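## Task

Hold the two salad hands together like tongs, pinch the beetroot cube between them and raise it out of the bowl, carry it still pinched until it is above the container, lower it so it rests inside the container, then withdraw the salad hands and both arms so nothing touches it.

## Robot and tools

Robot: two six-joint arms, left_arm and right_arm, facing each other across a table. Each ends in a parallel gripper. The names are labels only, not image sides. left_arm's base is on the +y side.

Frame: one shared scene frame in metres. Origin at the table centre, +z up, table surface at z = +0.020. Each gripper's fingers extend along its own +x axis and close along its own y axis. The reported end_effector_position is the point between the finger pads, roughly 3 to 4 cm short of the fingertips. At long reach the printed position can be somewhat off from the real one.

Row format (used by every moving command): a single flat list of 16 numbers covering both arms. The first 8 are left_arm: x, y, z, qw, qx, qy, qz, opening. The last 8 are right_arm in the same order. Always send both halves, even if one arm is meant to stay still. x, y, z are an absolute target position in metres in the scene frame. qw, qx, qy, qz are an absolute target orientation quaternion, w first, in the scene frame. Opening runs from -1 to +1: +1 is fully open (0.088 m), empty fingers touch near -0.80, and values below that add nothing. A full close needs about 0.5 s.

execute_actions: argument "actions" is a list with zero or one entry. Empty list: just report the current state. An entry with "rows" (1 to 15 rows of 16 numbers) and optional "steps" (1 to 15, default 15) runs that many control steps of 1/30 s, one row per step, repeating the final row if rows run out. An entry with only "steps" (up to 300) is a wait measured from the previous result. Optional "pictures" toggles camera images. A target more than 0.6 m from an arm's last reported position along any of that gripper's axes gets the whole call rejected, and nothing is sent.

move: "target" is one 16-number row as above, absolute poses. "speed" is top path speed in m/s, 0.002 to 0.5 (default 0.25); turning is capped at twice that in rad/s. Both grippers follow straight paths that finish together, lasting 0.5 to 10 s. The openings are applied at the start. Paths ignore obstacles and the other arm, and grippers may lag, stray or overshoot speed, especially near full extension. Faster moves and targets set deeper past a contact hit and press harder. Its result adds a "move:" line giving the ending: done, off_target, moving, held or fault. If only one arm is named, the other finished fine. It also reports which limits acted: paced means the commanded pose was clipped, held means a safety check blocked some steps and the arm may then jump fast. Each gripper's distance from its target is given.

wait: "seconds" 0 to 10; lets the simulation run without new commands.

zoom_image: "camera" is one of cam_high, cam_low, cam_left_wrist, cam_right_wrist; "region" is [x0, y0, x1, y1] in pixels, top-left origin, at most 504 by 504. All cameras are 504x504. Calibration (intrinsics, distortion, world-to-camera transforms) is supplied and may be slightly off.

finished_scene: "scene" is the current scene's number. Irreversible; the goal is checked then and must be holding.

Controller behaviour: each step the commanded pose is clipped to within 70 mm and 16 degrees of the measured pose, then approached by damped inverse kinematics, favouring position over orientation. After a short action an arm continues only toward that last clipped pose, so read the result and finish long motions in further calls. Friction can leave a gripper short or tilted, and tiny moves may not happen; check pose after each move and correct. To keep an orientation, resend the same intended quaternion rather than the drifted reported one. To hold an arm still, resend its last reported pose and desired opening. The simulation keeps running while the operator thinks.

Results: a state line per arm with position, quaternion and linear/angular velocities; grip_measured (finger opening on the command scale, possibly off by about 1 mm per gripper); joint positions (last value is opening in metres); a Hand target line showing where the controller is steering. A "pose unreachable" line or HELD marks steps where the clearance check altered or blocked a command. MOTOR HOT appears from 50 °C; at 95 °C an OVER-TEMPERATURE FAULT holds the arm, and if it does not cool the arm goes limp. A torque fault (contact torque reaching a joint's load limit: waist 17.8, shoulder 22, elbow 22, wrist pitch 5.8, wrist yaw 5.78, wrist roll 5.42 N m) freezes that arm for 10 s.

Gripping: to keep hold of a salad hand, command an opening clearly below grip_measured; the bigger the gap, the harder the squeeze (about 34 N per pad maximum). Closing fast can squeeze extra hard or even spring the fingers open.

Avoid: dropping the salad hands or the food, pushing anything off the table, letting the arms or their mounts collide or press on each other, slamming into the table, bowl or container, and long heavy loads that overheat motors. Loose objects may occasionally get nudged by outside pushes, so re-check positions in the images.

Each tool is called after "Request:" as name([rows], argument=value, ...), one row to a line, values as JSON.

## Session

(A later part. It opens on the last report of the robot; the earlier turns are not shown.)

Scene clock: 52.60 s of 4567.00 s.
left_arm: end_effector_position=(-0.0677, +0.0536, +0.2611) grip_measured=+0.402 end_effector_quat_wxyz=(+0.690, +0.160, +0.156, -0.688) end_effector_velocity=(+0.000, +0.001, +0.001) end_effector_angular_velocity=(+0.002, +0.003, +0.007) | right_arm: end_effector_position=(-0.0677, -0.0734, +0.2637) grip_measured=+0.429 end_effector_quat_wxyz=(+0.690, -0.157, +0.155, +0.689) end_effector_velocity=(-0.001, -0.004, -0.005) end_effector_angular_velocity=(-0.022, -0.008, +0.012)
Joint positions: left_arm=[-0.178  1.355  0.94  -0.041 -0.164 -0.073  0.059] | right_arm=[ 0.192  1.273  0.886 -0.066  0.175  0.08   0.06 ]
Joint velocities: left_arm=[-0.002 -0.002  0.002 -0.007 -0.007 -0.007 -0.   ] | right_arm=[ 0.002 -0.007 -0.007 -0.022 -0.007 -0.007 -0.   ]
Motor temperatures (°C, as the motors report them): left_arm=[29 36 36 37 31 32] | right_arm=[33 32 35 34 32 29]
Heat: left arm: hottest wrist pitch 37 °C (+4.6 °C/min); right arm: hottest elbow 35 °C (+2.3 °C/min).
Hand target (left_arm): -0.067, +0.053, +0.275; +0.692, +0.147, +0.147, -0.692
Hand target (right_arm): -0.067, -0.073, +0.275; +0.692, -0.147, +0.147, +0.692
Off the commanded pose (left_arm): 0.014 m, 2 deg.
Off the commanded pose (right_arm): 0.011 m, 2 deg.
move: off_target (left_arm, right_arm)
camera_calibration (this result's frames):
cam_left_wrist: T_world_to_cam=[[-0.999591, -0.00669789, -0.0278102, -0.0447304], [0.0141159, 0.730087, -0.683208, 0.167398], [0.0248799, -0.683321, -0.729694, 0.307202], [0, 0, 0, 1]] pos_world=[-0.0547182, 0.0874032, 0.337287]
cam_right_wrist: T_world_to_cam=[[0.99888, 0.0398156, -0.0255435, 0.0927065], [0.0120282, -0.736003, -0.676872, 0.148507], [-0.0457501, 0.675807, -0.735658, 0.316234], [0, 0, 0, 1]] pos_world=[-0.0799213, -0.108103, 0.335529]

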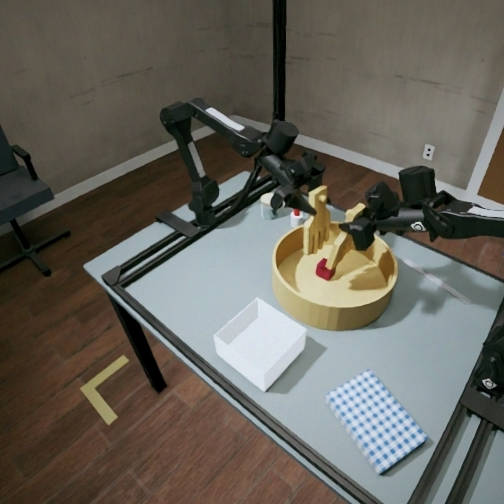

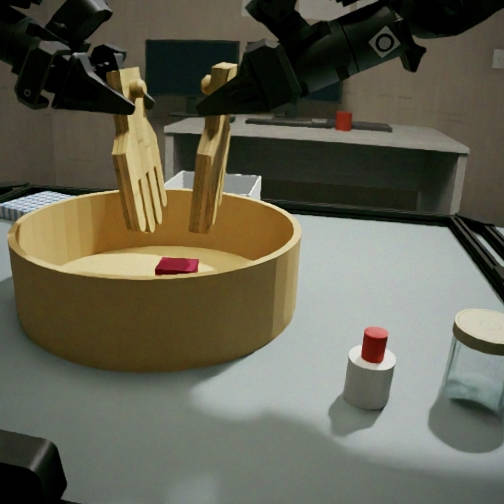

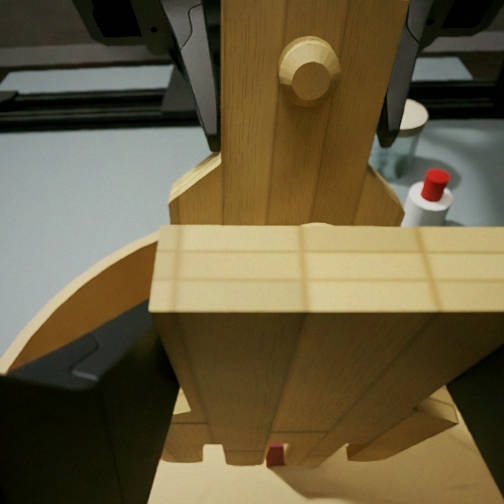

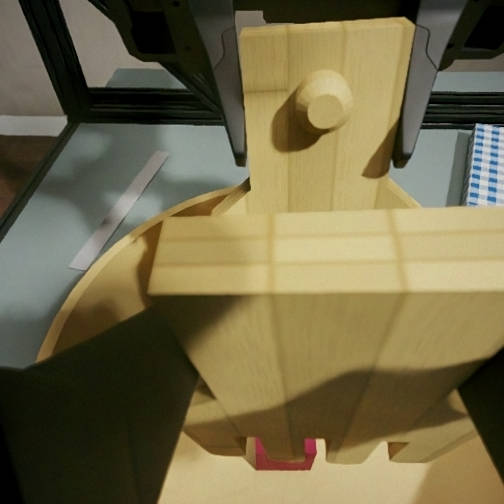

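Request:
move(target=[-0.07,0.068,0.25,0.692,0.147,0.147,-0.692,-1,-0.073,-0.088,0.25,0.692,-0.147,0.147,0.692,-1], speed=0.05)

Request:
move(target=[-0.07,0.068,0.181,0.692,0.147,0.147,-0.692,-1,-0.073,-0.088,0.182,0.692,-0.147,0.147,0.692,-1], speed=0.05)

Request:
move(target=[-0.07,0.044,0.183,0.692,0.147,0.147,-0.692,-1,-0.073,-0.064,0.183,0.692,-0.147,0.147,0.692,-1], speed=0.015)

Request:
move(target=[-0.07,0.044,0.23,0.696,0.125,0.125,-0.696,-1,-0.073,-0.064,0.228,0.696,-0.125,0.125,0.696,-1], speed=0.03)

Scene clock: 54.13 s of 4567.00 s.
left_arm: end_effector_position=(-0.0699, +0.0656, +0.2476) grip_measured=+0.402 end_effector_quat_wxyz=(+0.690, +0.152, +0.150, -0.692) end_effector_velocity=(-0.004, +0.002, +0.001) end_effector_angular_velocity=(-0.016, -0.000, -0.017) | right_arm: end_effector_position=(-0.0726, -0.0867, +0.2464) grip_measured=+0.428 end_effector_quat_wxyz=(+0.690, -0.154, +0.151, +0.691) end_effector_velocity=(-0.002, -0.002, +0.003) end_effector_angular_velocity=(+0.021, +0.001, +0.012)
Joint positions: left_arm=[-0.192  1.316  0.84   0.037 -0.172 -0.078  0.059] | right_arm=[0.221 1.232 0.782 0.006 0.2   0.09  0.06 ]
Joint velocities: left_arm=[-0.007 -0.012 -0.017  0.022  0.007  0.007 -0.   ] | right_arm=[ 0.002 -0.017 -0.017  0.022 -0.007 -0.007 -0.   ]
Motor temperatures (°C, as the motors report them): left_arm=[29 36 36 37 31 32] | right_arm=[33 32 35 34 32 29]
Heat: left arm: hottest wrist pitch 37 °C (+4.4 °C/min); right arm: hottest elbow 35 °C (+2.2 °C/min).
Hand target (left_arm): -0.070, +0.068, +0.250; +0.692, +0.147, +0.147, -0.692
Hand target (right_arm): -0.073, -0.088, +0.250; +0.692, -0.147, +0.147, +0.692
Off the commanded pose (left_arm): 0.003 m, 1 deg.
Off the commanded pose (right_arm): 0.004 m, 1 deg.
move: done
camera_calibration (this result's frames):
cam_left_wrist: T_world_to_cam=[[-0.999709, -0.00293213, -0.0239472, -0.0484146], [0.0145878, 0.717122, -0.696795, 0.153646], [0.0192161, -0.696942, -0.71687, 0.30288], [0, 0, 0, 1]] pos_world=[-0.0564621, 0.100765, 0.323026]
cam_right_wrist: T_world_to_cam=[[0.998739, 0.0431871, -0.0256058, 0.097926], [0.0139709, -0.728911, -0.684465, 0.129686], [-0.0482245, 0.683244, -0.728596, 0.310974], [0, 0, 0, 1]] pos_world=[-0.0846178, -0.122171, 0.317848]

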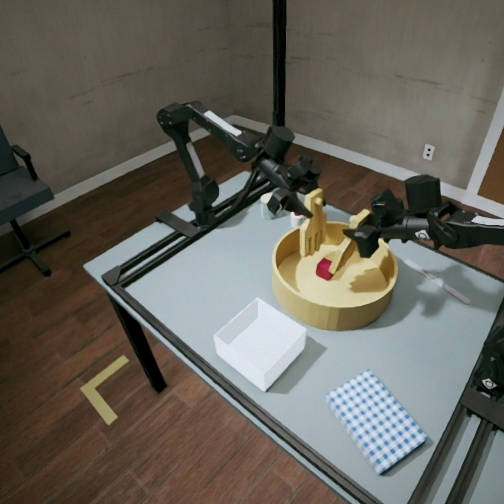

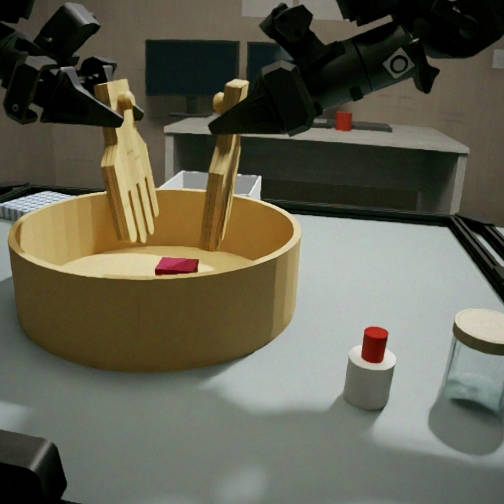

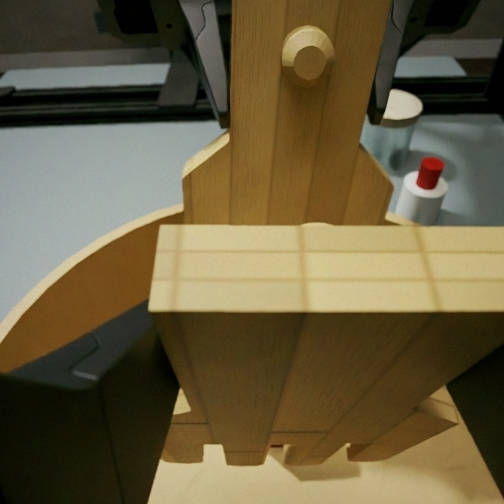

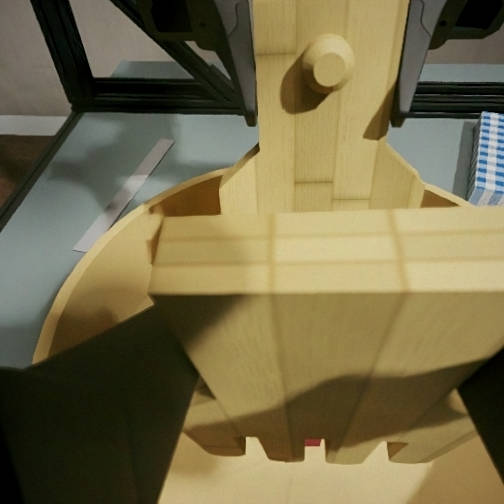

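Scene clock: 55.80 s of 4567.00 s.
left_arm: end_effector_position=(-0.0697, +0.0675, +0.1851) grip_measured=+0.401 end_effector_quat_wxyz=(+0.691, +0.145, +0.146, -0.693) end_effector_velocity=(-0.002, +0.001, -0.004) end_effector_angular_velocity=(-0.002, +0.010, -0.006) | right_arm: end_effector_position=(-0.0723, -0.0884, +0.1831) grip_measured=+0.427 end_effector_quat_wxyz=(+0.691, -0.148, +0.148, +0.692) end_effector_velocity=(+0.002, +0.001, +0.000) end_effector_angular_velocity=(+0.013, -0.007, -0.006)
Joint positions: left_arm=[-0.193  1.415  0.633  0.361 -0.173 -0.078  0.059] | right_arm=[0.221 1.332 0.568 0.333 0.2   0.09  0.06 ]
Joint velocities: left_arm=[-0.002  0.007 -0.012  0.022  0.007 -0.007 -0.   ] | right_arm=[-0.002  0.002 -0.007  0.022  0.007 -0.007 -0.   ]
Motor temperatures (°C, as the motors report them): left_arm=[29 36 36 38 31 32] | right_arm=[33 32 35 35 32 29]
Heat: left arm: hottest wrist pitch 38 °C (+5.4 °C/min); right arm: hottest elbow 35 °C (+2.2 °C/min).
Hand target (left_arm): -0.070, +0.069, +0.181; +0.692, +0.147, +0.147, -0.692
Hand target (right_arm): -0.073, -0.089, +0.182; +0.692, -0.147, +0.147, +0.692
Off the commanded pose (left_arm): 0.004 m, 0 deg.
Off the commanded pose (right_arm): 0.001 m, 0 deg.
move: done
camera_calibration (this result's frames):
cam_left_wrist: T_world_to_cam=[[-0.999777, -0.00325002, -0.0208519, -0.0502721], [0.0124982, 0.70497, -0.709127, 0.1117], [0.0170046, -0.70923, -0.704772, 0.257909], [0, 0, 0, 1]] pos_world=[-0.0560426, 0.104008, 0.259928]
cam_right_wrist: T_world_to_cam=[[0.998639, 0.0437715, -0.0283737, 0.0966814], [0.0118198, -0.719672, -0.694214, 0.0875241], [-0.0508066, 0.692933, -0.719209, 0.265044], [0, 0, 0, 1]] pos_world=[-0.0841183, -0.124901, 0.254126]

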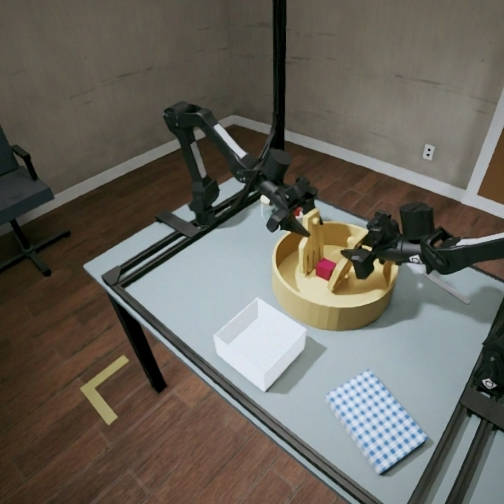

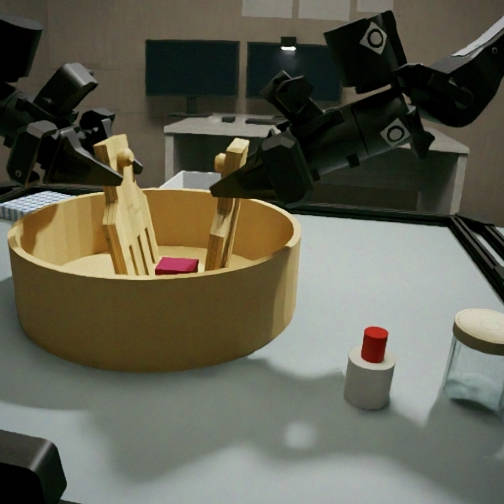

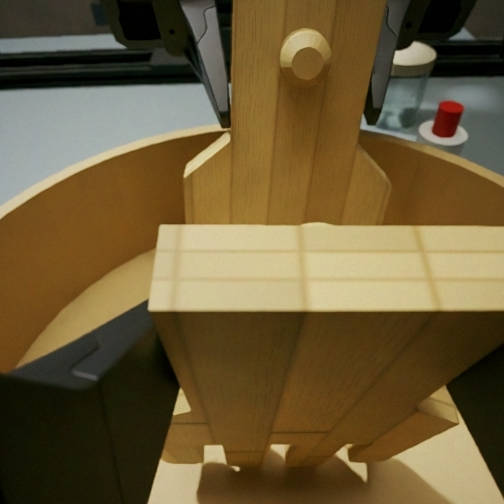

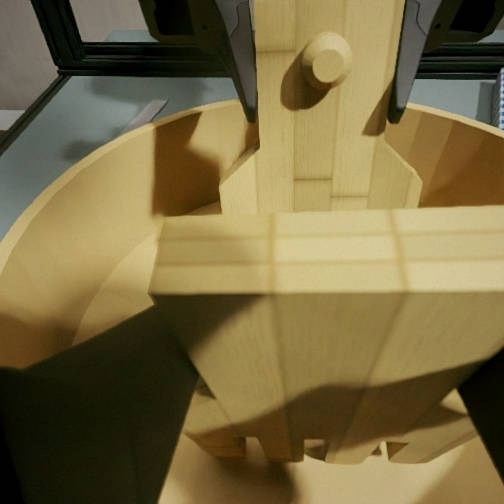

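Scene clock: 57.67 s of 4567.00 s.
left_arm: end_effector_position=(-0.0695, +0.0477, +0.1843) grip_measured=+0.400 end_effector_quat_wxyz=(+0.693, +0.146, +0.146, -0.690) end_effector_velocity=(-0.002, +0.000, -0.004) end_effector_angular_velocity=(+0.022, +0.006, -0.006) | right_arm: end_effector_position=(-0.0724, -0.0671, +0.1822) grip_measured=+0.426 end_effector_quat_wxyz=(+0.693, -0.148, +0.148, +0.690) end_effector_velocity=(-0.000, +0.002, -0.003) end_effector_angular_velocity=(-0.013, -0.006, +0.007)
Joint positions: left_arm=[-0.182  1.498  0.701  0.374 -0.171 -0.076  0.059] | right_arm=[0.206 1.427 0.636 0.362 0.192 0.086 0.06 ]
Joint velocities: left_arm=[-0.002  0.007  0.007 -0.022  0.007 -0.007 -0.   ] | right_arm=[-0.002  0.012  0.007 -0.007 -0.007 -0.007 -0.   ]
Motor temperatures (°C, as the motors report them): left_arm=[29 36 36 38 31 32] | right_arm=[33 32 35 35 32 29]
Heat: left arm: hottest wrist pitch 38 °C (+5.2 °C/min); right arm: hottest elbow 35 °C (+2.1 °C/min).
Hand target (left_arm): -0.070, +0.044, +0.183; +0.692, +0.147, +0.147, -0.691
Hand target (right_arm): -0.073, -0.064, +0.183; +0.692, -0.147, +0.147, +0.692
Off the commanded pose (left_arm): 0.004 m, 0 deg.
Off the commanded pose (right_arm): 0.003 m, 0 deg.
move: done
camera_calibration (this result's frames):
cam_left_wrist: T_world_to_cam=[[-0.9997, -0.0105417, -0.0220954, -0.0495714], [0.00820758, 0.705987, -0.708177, 0.12456], [0.0230644, -0.708146, -0.705689, 0.243734], [0, 0, 0, 1]] pos_world=[-0.0562004, 0.0841382, 0.259116]
cam_right_wrist: T_world_to_cam=[[0.998912, 0.037756, -0.0273728, 0.0952134], [0.008159, -0.719404, -0.694544, 0.102027], [-0.0459153, 0.693565, -0.718929, 0.249882], [0, 0, 0, 1]] pos_world=[-0.0844689, -0.103505, 0.253116]

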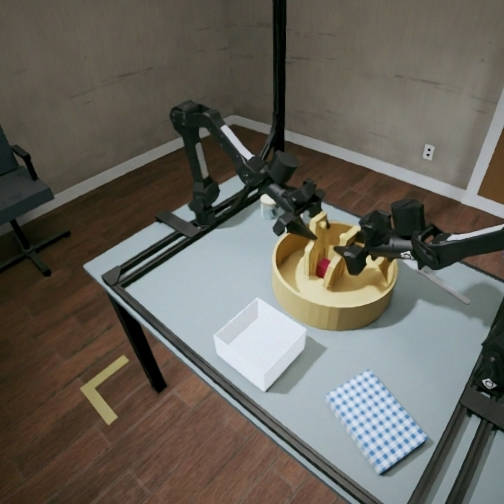

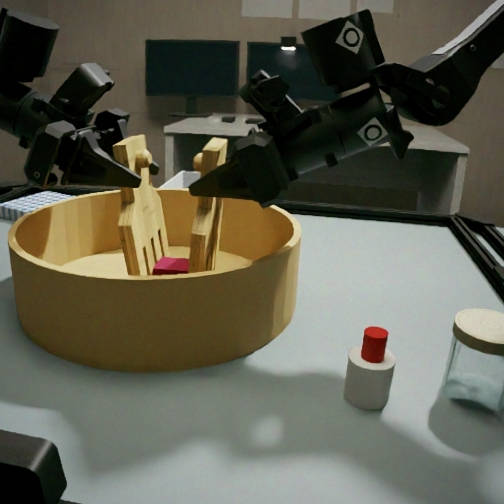

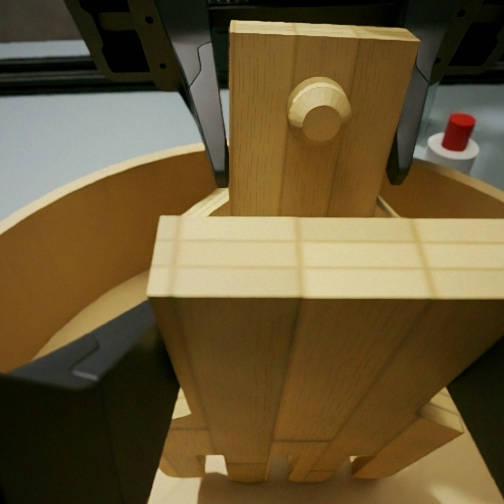

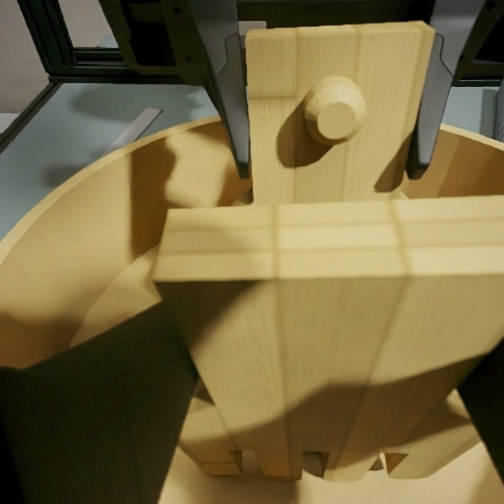

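Scene clock: 59.57 s of 4567.00 s.
left_arm: end_effector_position=(-0.0697, +0.0468, +0.2137) grip_measured=+0.399 end_effector_quat_wxyz=(+0.694, +0.141, +0.137, -0.693) end_effector_velocity=(+0.000, +0.001, +0.003) end_effector_angular_velocity=(-0.003, +0.004, +0.007) | right_arm: end_effector_position=(-0.0725, -0.0664, +0.2143) grip_measured=+0.424 end_effector_quat_wxyz=(+0.694, -0.139, +0.136, +0.693) end_effector_velocity=(-0.000, -0.000, +0.006) end_effector_angular_velocity=(+0.011, -0.001, +0.007)
Joint positions: left_arm=[-0.182  1.439  0.764  0.272 -0.17  -0.065  0.059] | right_arm=[0.206 1.36  0.7   0.262 0.192 0.076 0.06 ]
Joint velocities: left_arm=[-0.002 -0.007  0.002 -0.007 -0.007 -0.007 -0.   ] | right_arm=[-0.002 -0.012  0.007 -0.007 -0.007 -0.007  0.   ]
Motor temperatures (°C, as the motors report them): left_arm=[29 36 37 38 31 32] | right_arm=[33 32 36 35 32 29]
Heat: left arm: hottest wrist pitch 38 °C (+5.0 °C/min); right arm: hottest elbow 36 °C (+3.0 °C/min).
Hand target (left_arm): -0.070, +0.044, +0.230; +0.696, +0.125, +0.125, -0.696
Hand target (right_arm): -0.073, -0.064, +0.228; +0.696, -0.125, +0.125, +0.696
Off the commanded pose (left_arm): 0.017 m, 2 deg.
Off the commanded pose (right_arm): 0.014 m, 2 deg.
move: off_target (left_arm, right_arm)
camera_calibration (this result's frames):
cam_left_wrist: T_world_to_cam=[[-0.999598, -0.00662185, -0.0275772, -0.0481433], [0.0153352, 0.69176, -0.721965, 0.150131], [0.0238575, -0.722097, -0.69138, 0.261605], [0, 0, 0, 1]] pos_world=[-0.0566674, 0.084731, 0.28793]
cam_right_wrist: T_world_to_cam=[[0.998826, 0.0424343, -0.0233865, 0.0956642], [0.0128934, -0.698052, -0.715931, 0.131211], [-0.046705, 0.714789, -0.697779, 0.269321], [0, 0, 0, 1]] pos_world=[-0.084665, -0.104975, 0.284102]

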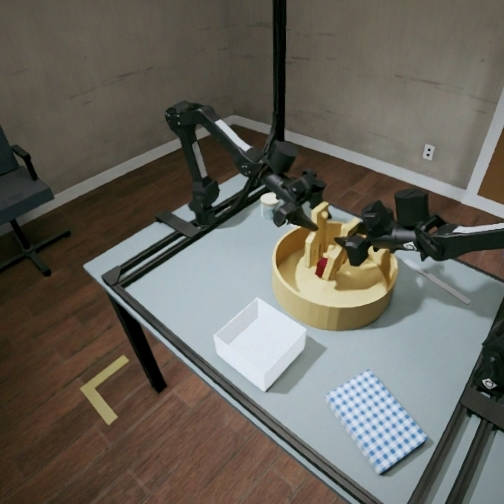

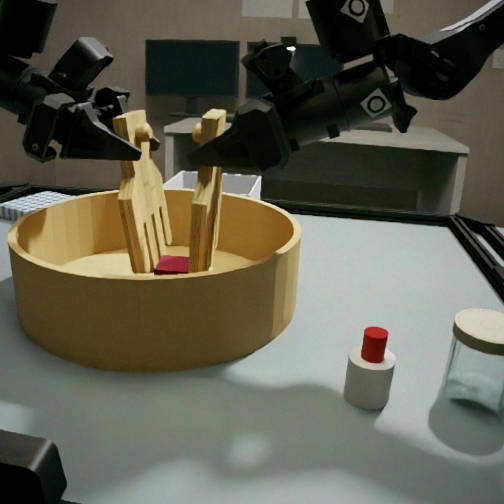

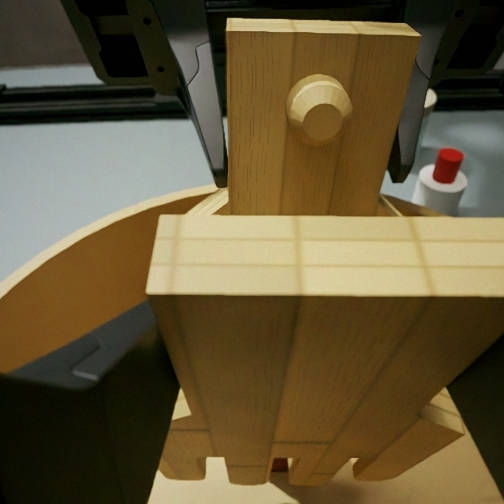

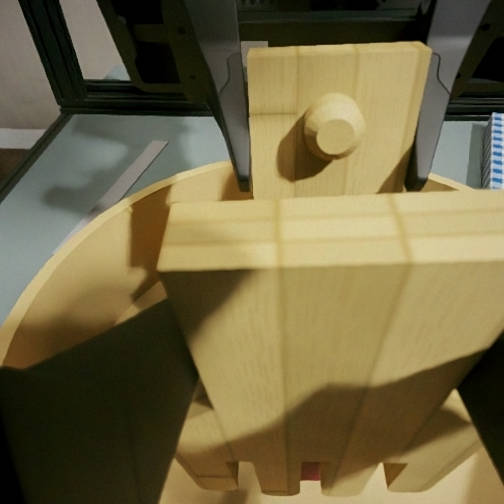

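Request:
move(target=[-0.07,0.058,0.215,0.696,0.125,0.125,-0.696,-1,-0.073,-0.078,0.215,0.696,-0.125,0.125,0.696,-1], speed=0.03)

Request:
move(target=[-0.07,0.058,0.177,0.696,0.125,0.125,-0.696,-1,-0.073,-0.078,0.179,0.696,-0.125,0.125,0.696,-1], speed=0.04)

Request:
move(target=[-0.07,0.043,0.179,0.699,0.105,0.105,-0.699,-1,-0.073,-0.063,0.180,0.699,-0.105,0.105,0.699,-1], speed=0.02)

Request:
execute_actions([
  {"rows":[[-0.07,0.041,0.195,0.703,0.07,0.07,-0.703,-1,-0.073,-0.061,0.195,0.703,-0.07,0.07,0.703,-1]],"steps":15},
], pictures=false)

Request:
execute_actions([
  {"rows":[[-0.07,0.040,0.215,0.705,0.05,0.05,-0.705,-1,-0.073,-0.060,0.215,0.705,-0.05,0.05,0.705,-1]],"steps":15},
], pictures=false)

Request:
execute_actions([
  {"rows":[[-0.07,0.040,0.235,0.706,0.04,0.04,-0.706,-1,-0.073,-0.060,0.235,0.706,-0.04,0.04,0.706,-1]],"steps":15},
])

Scene clock: 67.20 s of 4567.00 s.
left_arm: end_effector_position=(-0.0700, +0.0555, +0.2119) grip_measured=+0.397 end_effector_quat_wxyz=(+0.694, +0.130, +0.129, -0.696) end_effector_velocity=(+0.001, +0.005, -0.003) end_effector_angular_velocity=(+0.001, +0.012, +0.021) | right_arm: end_effector_position=(-0.0725, -0.0767, +0.2107) grip_measured=+0.419 end_effector_quat_wxyz=(+0.695, -0.132, +0.130, +0.695) end_effector_velocity=(+0.003, -0.004, -0.003) end_effector_angular_velocity=(-0.002, -0.010, -0.007)
Joint positions: left_arm=[-0.188  1.409  0.708  0.327 -0.173 -0.065  0.058] | right_arm=[0.215 1.324 0.641 0.302 0.2   0.075 0.06 ]
Joint velocities: left_arm=[-0.007 -0.012 -0.022  0.007 -0.022 -0.022 -0.   ] | right_arm=[-0.002 -0.012 -0.022  0.007  0.007 -0.007 -0.   ]
Motor temperatures (°C, as the motors report them): left_arm=[29 37 38 40 31 32] | right_arm=[33 33 37 36 32 29]
Heat: left arm: hottest wrist pitch 40 °C (+6.1 °C/min); right arm: hottest elbow 37 °C (+4.1 °C/min).
Hand target (left_arm): -0.070, +0.058, +0.215; +0.696, +0.125, +0.125, -0.696
Hand target (right_arm): -0.073, -0.078, +0.215; +0.696, -0.125, +0.125, +0.696
Off the commanded pose (left_arm): 0.004 m, 1 deg.
Off the commanded pose (right_arm): 0.004 m, 1 deg.
move: done
camera_calibration (this result's frames):
cam_left_wrist: T_world_to_cam=[[-0.999714, -0.004421, -0.0235133, -0.0494346], [0.0144474, 0.671817, -0.740576, 0.147875], [0.0190707, -0.740704, -0.671561, 0.263089], [0, 0, 0, 1]] pos_world=[-0.0565742, 0.0953076, 0.285031]
cam_right_wrist: T_world_to_cam=[[0.998746, 0.0443394, -0.0232264, 0.0961072], [0.0134484, -0.684661, -0.728738, 0.125243], [-0.048214, 0.727512, -0.684399, 0.272223], [0, 0, 0, 1]] pos_world=[-0.0845461, -0.116558, 0.27981]

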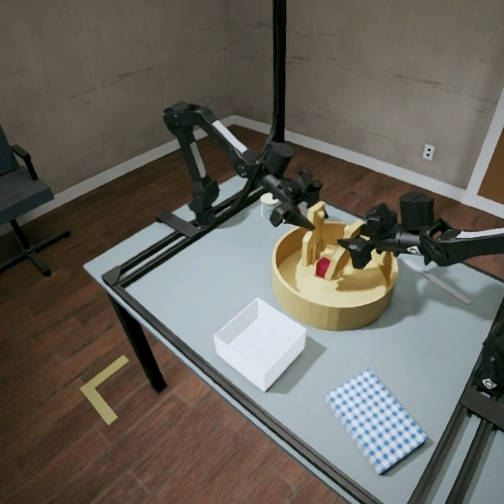

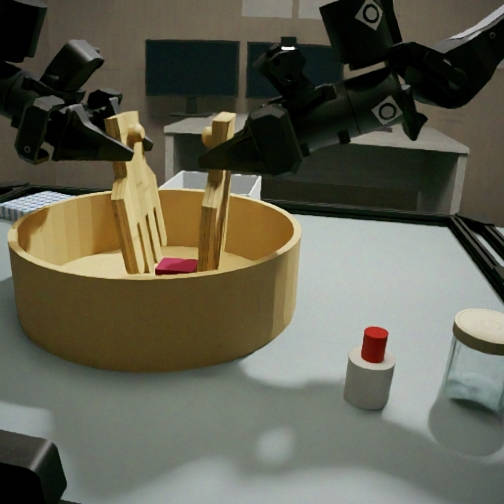

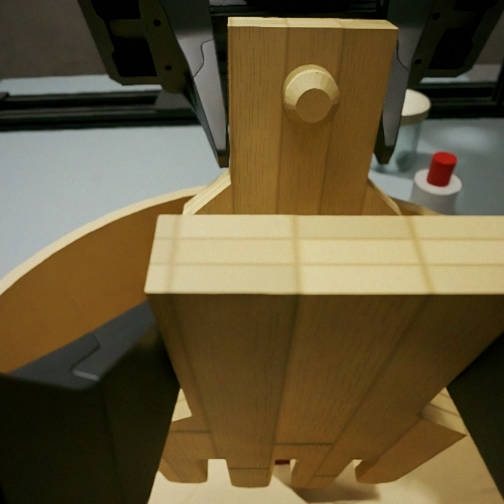

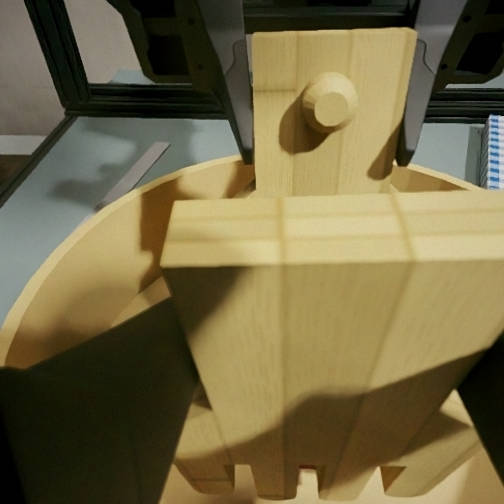

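Scene clock: 68.33 s of 4567.00 s.
left_arm: end_effector_position=(-0.0696, +0.0568, +0.1831) grip_measured=+0.397 end_effector_quat_wxyz=(+0.696, +0.121, +0.122, -0.697) end_effector_velocity=(+0.000, +0.002, -0.008) end_effector_angular_velocity=(+0.016, -0.013, +0.002) | right_arm: end_effector_position=(-0.0723, -0.0778, +0.1813) grip_measured=+0.419 end_effector_quat_wxyz=(+0.696, -0.125, +0.125, +0.696) end_effector_velocity=(-0.000, -0.000, -0.004) end_effector_angular_velocity=(+0.007, -0.003, +0.007)
Joint positions: left_arm=[-0.188  1.48   0.612  0.516 -0.174 -0.065  0.058] | right_arm=[0.215 1.398 0.545 0.489 0.201 0.075 0.06 ]
Joint velocities: left_arm=[-0.002  0.012 -0.012  0.007 -0.007  0.007 -0.   ] | right_arm=[-0.002  0.012 -0.017  0.037 -0.007 -0.007 -0.   ]
Motor temperatures (°C, as the motors report them): left_arm=[29 37 38 40 31 32] | right_arm=[33 33 37 36 32 29]
Heat: left arm: hottest wrist pitch 40 °C (+6.1 °C/min); right arm: hottest elbow 37 °C (+4.0 °C/min).
Hand target (left_arm): -0.070, +0.058, +0.177; +0.696, +0.125, +0.125, -0.696
Hand target (right_arm): -0.073, -0.078, +0.179; +0.696, -0.125, +0.125, +0.696
Off the commanded pose (left_arm): 0.006 m, 1 deg.
Off the commanded pose (right_arm): 0.002 m, 0 deg.
move: done
camera_calibration (this result's frames):
cam_left_wrist: T_world_to_cam=[[-0.999796, -0.00561766, -0.0193945, -0.05043], [0.0109769, 0.654966, -0.755578, 0.12906], [0.0169473, -0.755637, -0.654771, 0.242318], [0, 0, 0, 1]] pos_world=[-0.055943, 0.0982916, 0.2552]
cam_right_wrist: T_world_to_cam=[[0.998678, 0.0444235, -0.0258683, 0.0957354], [0.0107326, -0.672303, -0.740198, 0.105819], [-0.0502736, 0.738942, -0.671891, 0.251394], [0, 0, 0, 1]] pos_world=[-0.0841061, -0.118876, 0.249713]

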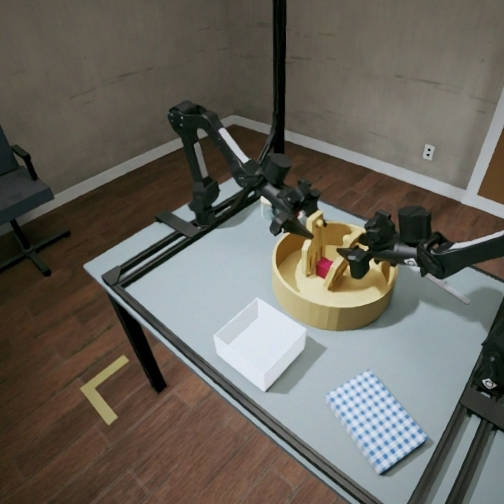

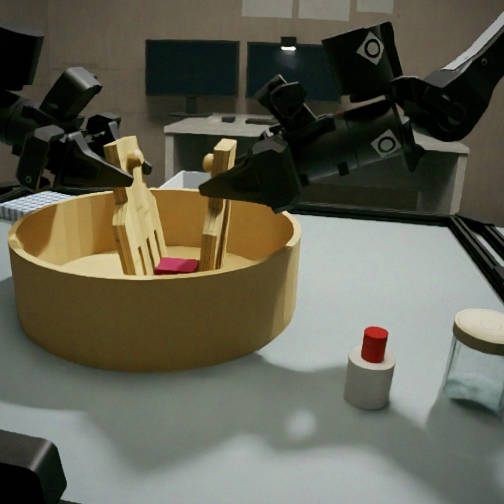

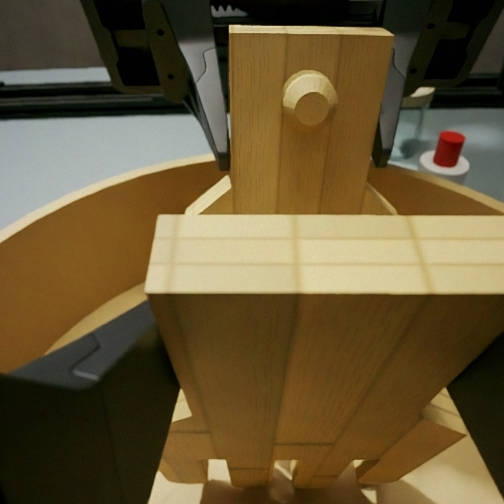

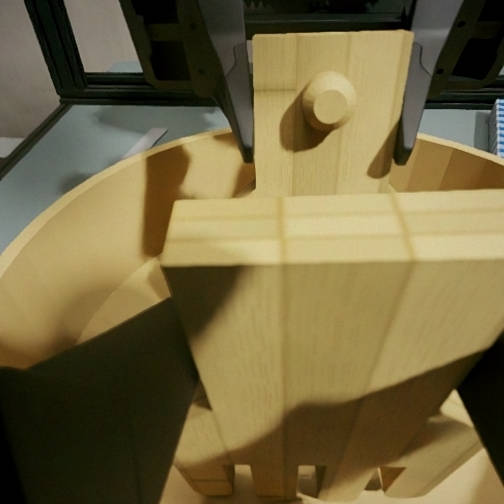

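Scene clock: 70.00 s of 4567.00 s.
left_arm: end_effector_position=(-0.0692, +0.0457, +0.1818) grip_measured=+0.396 end_effector_quat_wxyz=(+0.700, +0.103, +0.103, -0.699) end_effector_velocity=(-0.000, -0.001, +0.001) end_effector_angular_velocity=(-0.012, +0.021, +0.011) | right_arm: end_effector_position=(-0.0725, -0.0655, +0.1795) grip_measured=+0.417 end_effector_quat_wxyz=(+0.699, -0.106, +0.106, +0.699) end_effector_velocity=(-0.002, +0.000, -0.002) end_effector_angular_velocity=(-0.004, -0.001, +0.021)
Joint positions: left_arm=[-0.182  1.547  0.612  0.637 -0.176 -0.054  0.058] | right_arm=[0.209 1.475 0.545 0.623 0.201 0.064 0.059]
Joint velocities: left_arm=[-0.002  0.007 -0.002  0.022 -0.007 -0.022 -0.   ] | right_arm=[-0.002  0.007 -0.002  0.007 -0.022 -0.007 -0.001]
Motor temperatures (°C, as the motors report them): left_arm=[29 37 38 40 31 32] | right_arm=[33 33 37 37 32 29]
Heat: left arm: hottest wrist pitch 40 °C (+6.0 °C/min); right arm: hottest elbow 37 °C (+4.0 °C/min).
Hand target (left_arm): -0.070, +0.043, +0.179; +0.699, +0.105, +0.105, -0.699
Hand target (right_arm): -0.073, -0.063, +0.180; +0.699, -0.105, +0.105, +0.699
Off the commanded pose (left_arm): 0.004 m, 0 deg.
Off the commanded pose (right_arm): 0.003 m, 0 deg.
move: done
camera_calibration (this result's frames):
cam_left_wrist: T_world_to_cam=[[-0.999732, -0.0101269, -0.0208318, -0.0496177], [0.0102322, 0.613769, -0.78942, 0.14337], [0.0207803, -0.789421, -0.613501, 0.227406], [0, 0, 0, 1]] pos_world=[-0.0557969, 0.0910207, 0.25166]
cam_right_wrist: T_world_to_cam=[[0.998769, 0.0434757, -0.023883, 0.0949632], [0.00895685, -0.631627, -0.775221, 0.121624], [-0.0487884, 0.774053, -0.631239, 0.236184], [0, 0, 0, 1]] pos_world=[-0.0844126, -0.110127, 0.245642]

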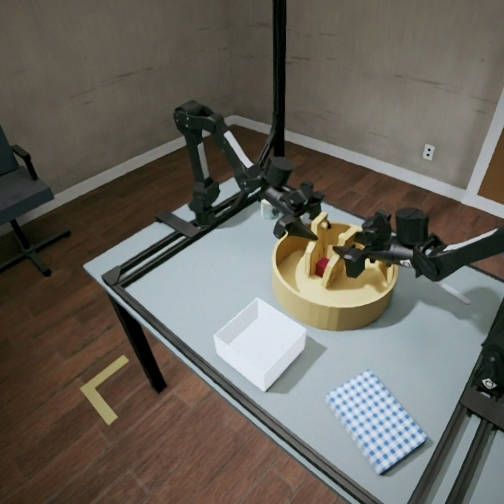

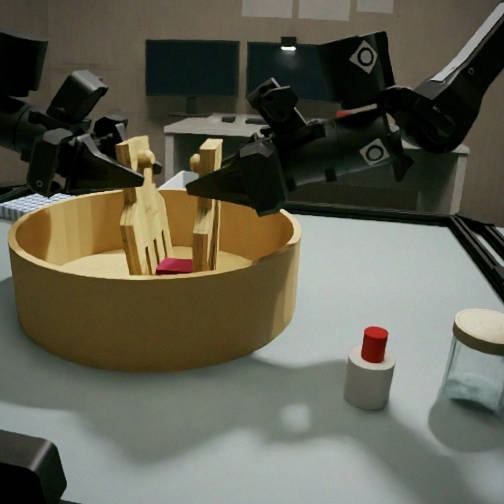

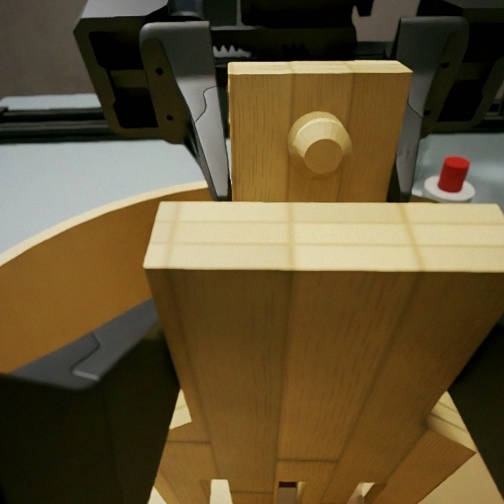

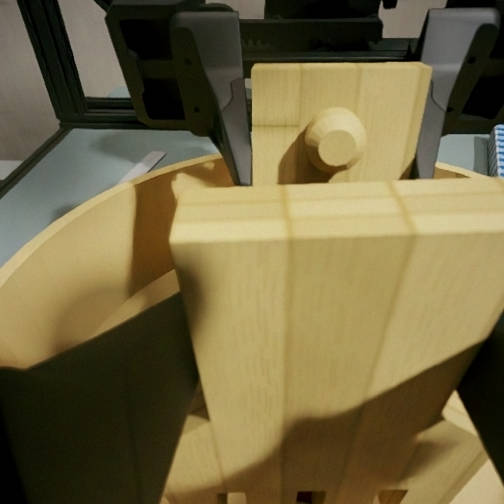

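Scene clock: 70.50 s of 4567.00 s.
left_arm: end_effector_position=(-0.0700, +0.0415, +0.1918) grip_measured=+0.396 end_effector_quat_wxyz=(+0.702, +0.075, +0.076, -0.704) end_effector_velocity=(+0.002, +0.001, +0.001) end_effector_angular_velocity=(-0.013, +0.005, +0.021) | right_arm: end_effector_position=(-0.0731, -0.0620, +0.1919) grip_measured=+0.416 end_effector_quat_wxyz=(+0.702, -0.075, +0.075, +0.704) end_effector_velocity=(-0.002, +0.000, +0.004) end_effector_angular_velocity=(+0.026, -0.000, +0.011)
Joint positions: left_arm=[-0.182  1.568  0.598  0.752 -0.176 -0.04   0.058] | right_arm=[0.209 1.491 0.526 0.747 0.202 0.045 0.059]
Joint velocities: left_arm=[-0.002  0.002 -0.007  0.022 -0.022 -0.007 -0.   ] | right_arm=[ 0.002  0.002 -0.007  0.037 -0.007 -0.007  0.   ]
Motor temperatures (°C, as the motors report them): left_arm=[29 37 38 40 31 32] | right_arm=[33 33 37 37 32 29]
Heat: left arm: hottest wrist pitch 40 °C (+6.1 °C/min); right arm: hottest elbow 37 °C (+4.0 °C/min).
Hand target (left_arm): -0.070, +0.041, +0.195; +0.704, +0.070, +0.070, -0.704
Hand target (right_arm): -0.073, -0.061, +0.195; +0.703, -0.070, +0.070, +0.704
Off the commanded pose (left_arm): 0.003 m, 1 deg.
Off the commanded pose (right_arm): 0.003 m, 1 deg.
Steps of this call (steps 1 to 15: all 15 steps of this action). Readings (end_effector_position):
1: left_arm (-0.0693, +0.0450, +0.1836) | right_arm (-0.0727, -0.0648, +0.1815)
2: left_arm (-0.0695, +0.0441, +0.1847) | right_arm (-0.0728, -0.0644, +0.1824)
4: left_arm (-0.0697, +0.0429, +0.1863) | right_arm (-0.0729, -0.0638, +0.1848)
8: left_arm (-0.0699, +0.0419, +0.1904) | right_arm (-0.0730, -0.0625, +0.1902)
15: the state above

Scene clock: 71.00 s of 4567.00 s.
left_arm: end_effector_position=(-0.0698, +0.0413, +0.2003) grip_measured=+0.396 end_effector_quat_wxyz=(+0.703, +0.066, +0.063, -0.705) end_effector_velocity=(-0.002, +0.001, +0.000) end_effector_angular_velocity=(+0.003, +0.023, -0.006) | right_arm: end_effector_position=(-0.0728, -0.0621, +0.2013) grip_measured=+0.416 end_effector_quat_wxyz=(+0.703, -0.066, +0.063, +0.705) end_effector_velocity=(-0.004, -0.001, +0.003) end_effector_angular_velocity=(+0.011, -0.001, +0.025)
Joint positions: left_arm=[-0.182  1.558  0.598  0.773 -0.177 -0.029  0.058] | right_arm=[0.209 1.476 0.526 0.764 0.204 0.034 0.059]
Joint velocities: left_arm=[-0.002 -0.007 -0.002 -0.007  0.007 -0.022 -0.   ] | right_arm=[ 0.002 -0.007 -0.002  0.007 -0.022 -0.007 -0.   ]
Motor temperatures (°C, as the motors report them): left_arm=[29 37 38 41 31 32] | right_arm=[33 33 37 37 32 29]
Heat: left arm: hottest wrist pitch 41 °C (+7.0 °C/min); right arm: hottest elbow 37 °C (+4.0 °C/min).
Hand target (left_arm): -0.070, +0.040, +0.215; +0.705, +0.050, +0.050, -0.705
Hand target (right_arm): -0.073, -0.060, +0.215; +0.705, -0.050, +0.050, +0.705
Off the commanded pose (left_arm): 0.015 m, 2 deg.
Off the commanded pose (right_arm): 0.014 m, 2 deg.
Steps of this call (steps 1 to 15: all 15 steps of this action). Readings (end_effector_position):
1: left_arm (-0.0700, +0.0415, +0.1923) | right_arm (-0.0731, -0.0619, +0.1926)
2: left_arm (-0.0700, +0.0412, +0.1931) | right_arm (-0.0731, -0.0618, +0.1934)
4: left_arm (-0.0699, +0.0411, +0.1953) | right_arm (-0.0730, -0.0618, +0.1961)
8: left_arm (-0.0698, +0.0412, +0.1989) | right_arm (-0.0728, -0.0620, +0.2001)
15: the state above

Scene clock: 71.50 s of 4567.00 s.
left_arm: end_effector_position=(-0.0698, +0.0423, +0.2193) grip_measured=+0.396 end_effector_quat_wxyz=(+0.704, +0.056, +0.052, -0.706) end_effector_velocity=(-0.003, +0.003, +0.009) end_effector_angular_velocity=(-0.012, -0.006, -0.006) | right_arm: end_effector_position=(-0.0724, -0.0620, +0.2217) grip_measured=+0.415 end_effector_quat_wxyz=(+0.705, -0.054, +0.050, +0.705) end_effector_velocity=(+0.002, -0.001, +0.013) end_effector_angular_velocity=(+0.036, -0.001, -0.009)
Joint positions: left_arm=[-0.183  1.51   0.616  0.739 -0.178 -0.023  0.058] | right_arm=[0.209 1.428 0.551 0.726 0.206 0.026 0.059]
Joint velocities: left_arm=[-0.012 -0.032  0.002 -0.022 -0.007  0.007 -0.   ] | right_arm=[-0.002 -0.027  0.002  0.007  0.007 -0.007 -0.   ]
Motor temperatures (°C, as the motors report them): left_arm=[29 37 38 41 31 32] | right_arm=[33 33 37 37 32 29]
Heat: left arm: hottest wrist pitch 41 °C (+7.1 °C/min); right arm: hottest elbow 37 °C (+4.0 °C/min).
Hand target (left_arm): -0.070, +0.040, +0.235; +0.706, +0.040, +0.040, -0.706
Hand target (right_arm): -0.073, -0.060, +0.235; +0.706, -0.040, +0.040, +0.706
Off the commanded pose (left_arm): 0.016 m, 2 deg.
Off the commanded pose (right_arm): 0.013 m, 2 deg.
Steps of this call (steps 1 to 15: all 15 steps of this action). Readings (end_effector_position):
1: left_arm (-0.0697, +0.0416, +0.2020) | right_arm (-0.0728, -0.0623, +0.2033)
2: left_arm (-0.0696, +0.0421, +0.2039) | right_arm (-0.0727, -0.0626, +0.2055)
4: left_arm (-0.0695, +0.0429, +0.2100) | right_arm (-0.0724, -0.0629, +0.2123)
8: left_arm (-0.0696, +0.0431, +0.2165) | right_arm (-0.0724, -0.0627, +0.2190)
15: the state above
camera_calibration (this result's frames):
cam_left_wrist: T_world_to_cam=[[-0.99968, -0.0079935, -0.0239941, -0.0488701], [0.0168387, 0.497499, -0.867301, 0.1975], [0.0188698, -0.867428, -0.497206, 0.225388], [0, 0, 0, 1]] pos_world=[-0.0564332, 0.0968613, 0.282184]
cam_right_wrist: T_world_to_cam=[[0.998734, 0.0490318, -0.0112485, 0.0932449], [0.0150838, -0.505197, -0.862872, 0.184269], [-0.0479909, 0.86161, -0.505297, 0.237655], [0, 0, 0, 1]] pos_world=[-0.084501, -0.116246, 0.280136]

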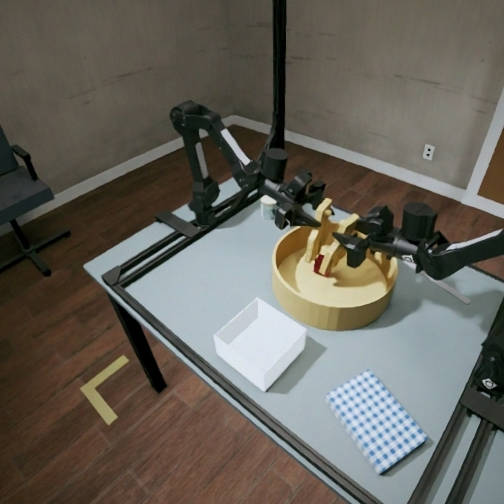

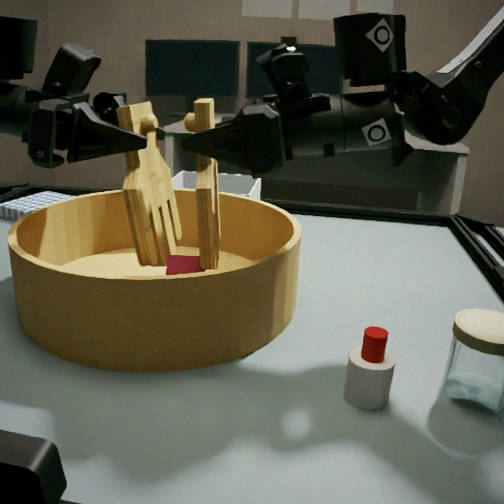

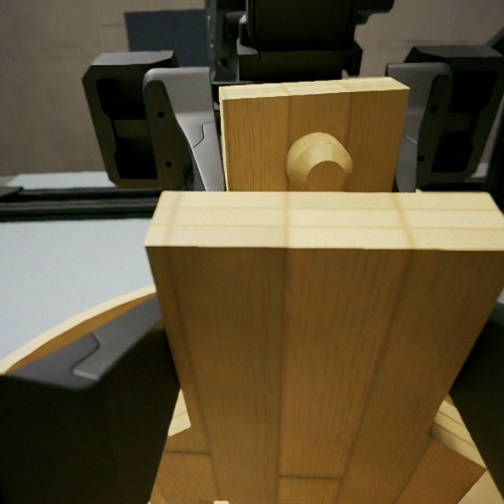

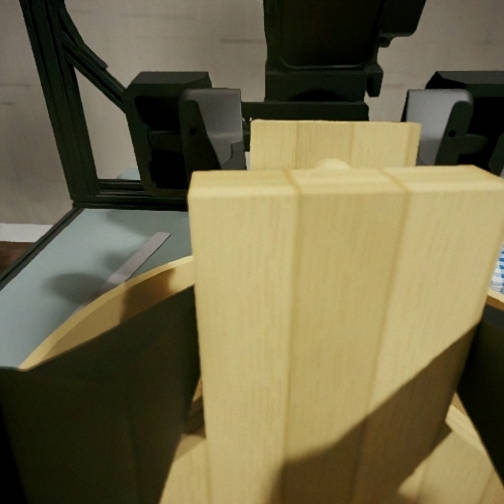

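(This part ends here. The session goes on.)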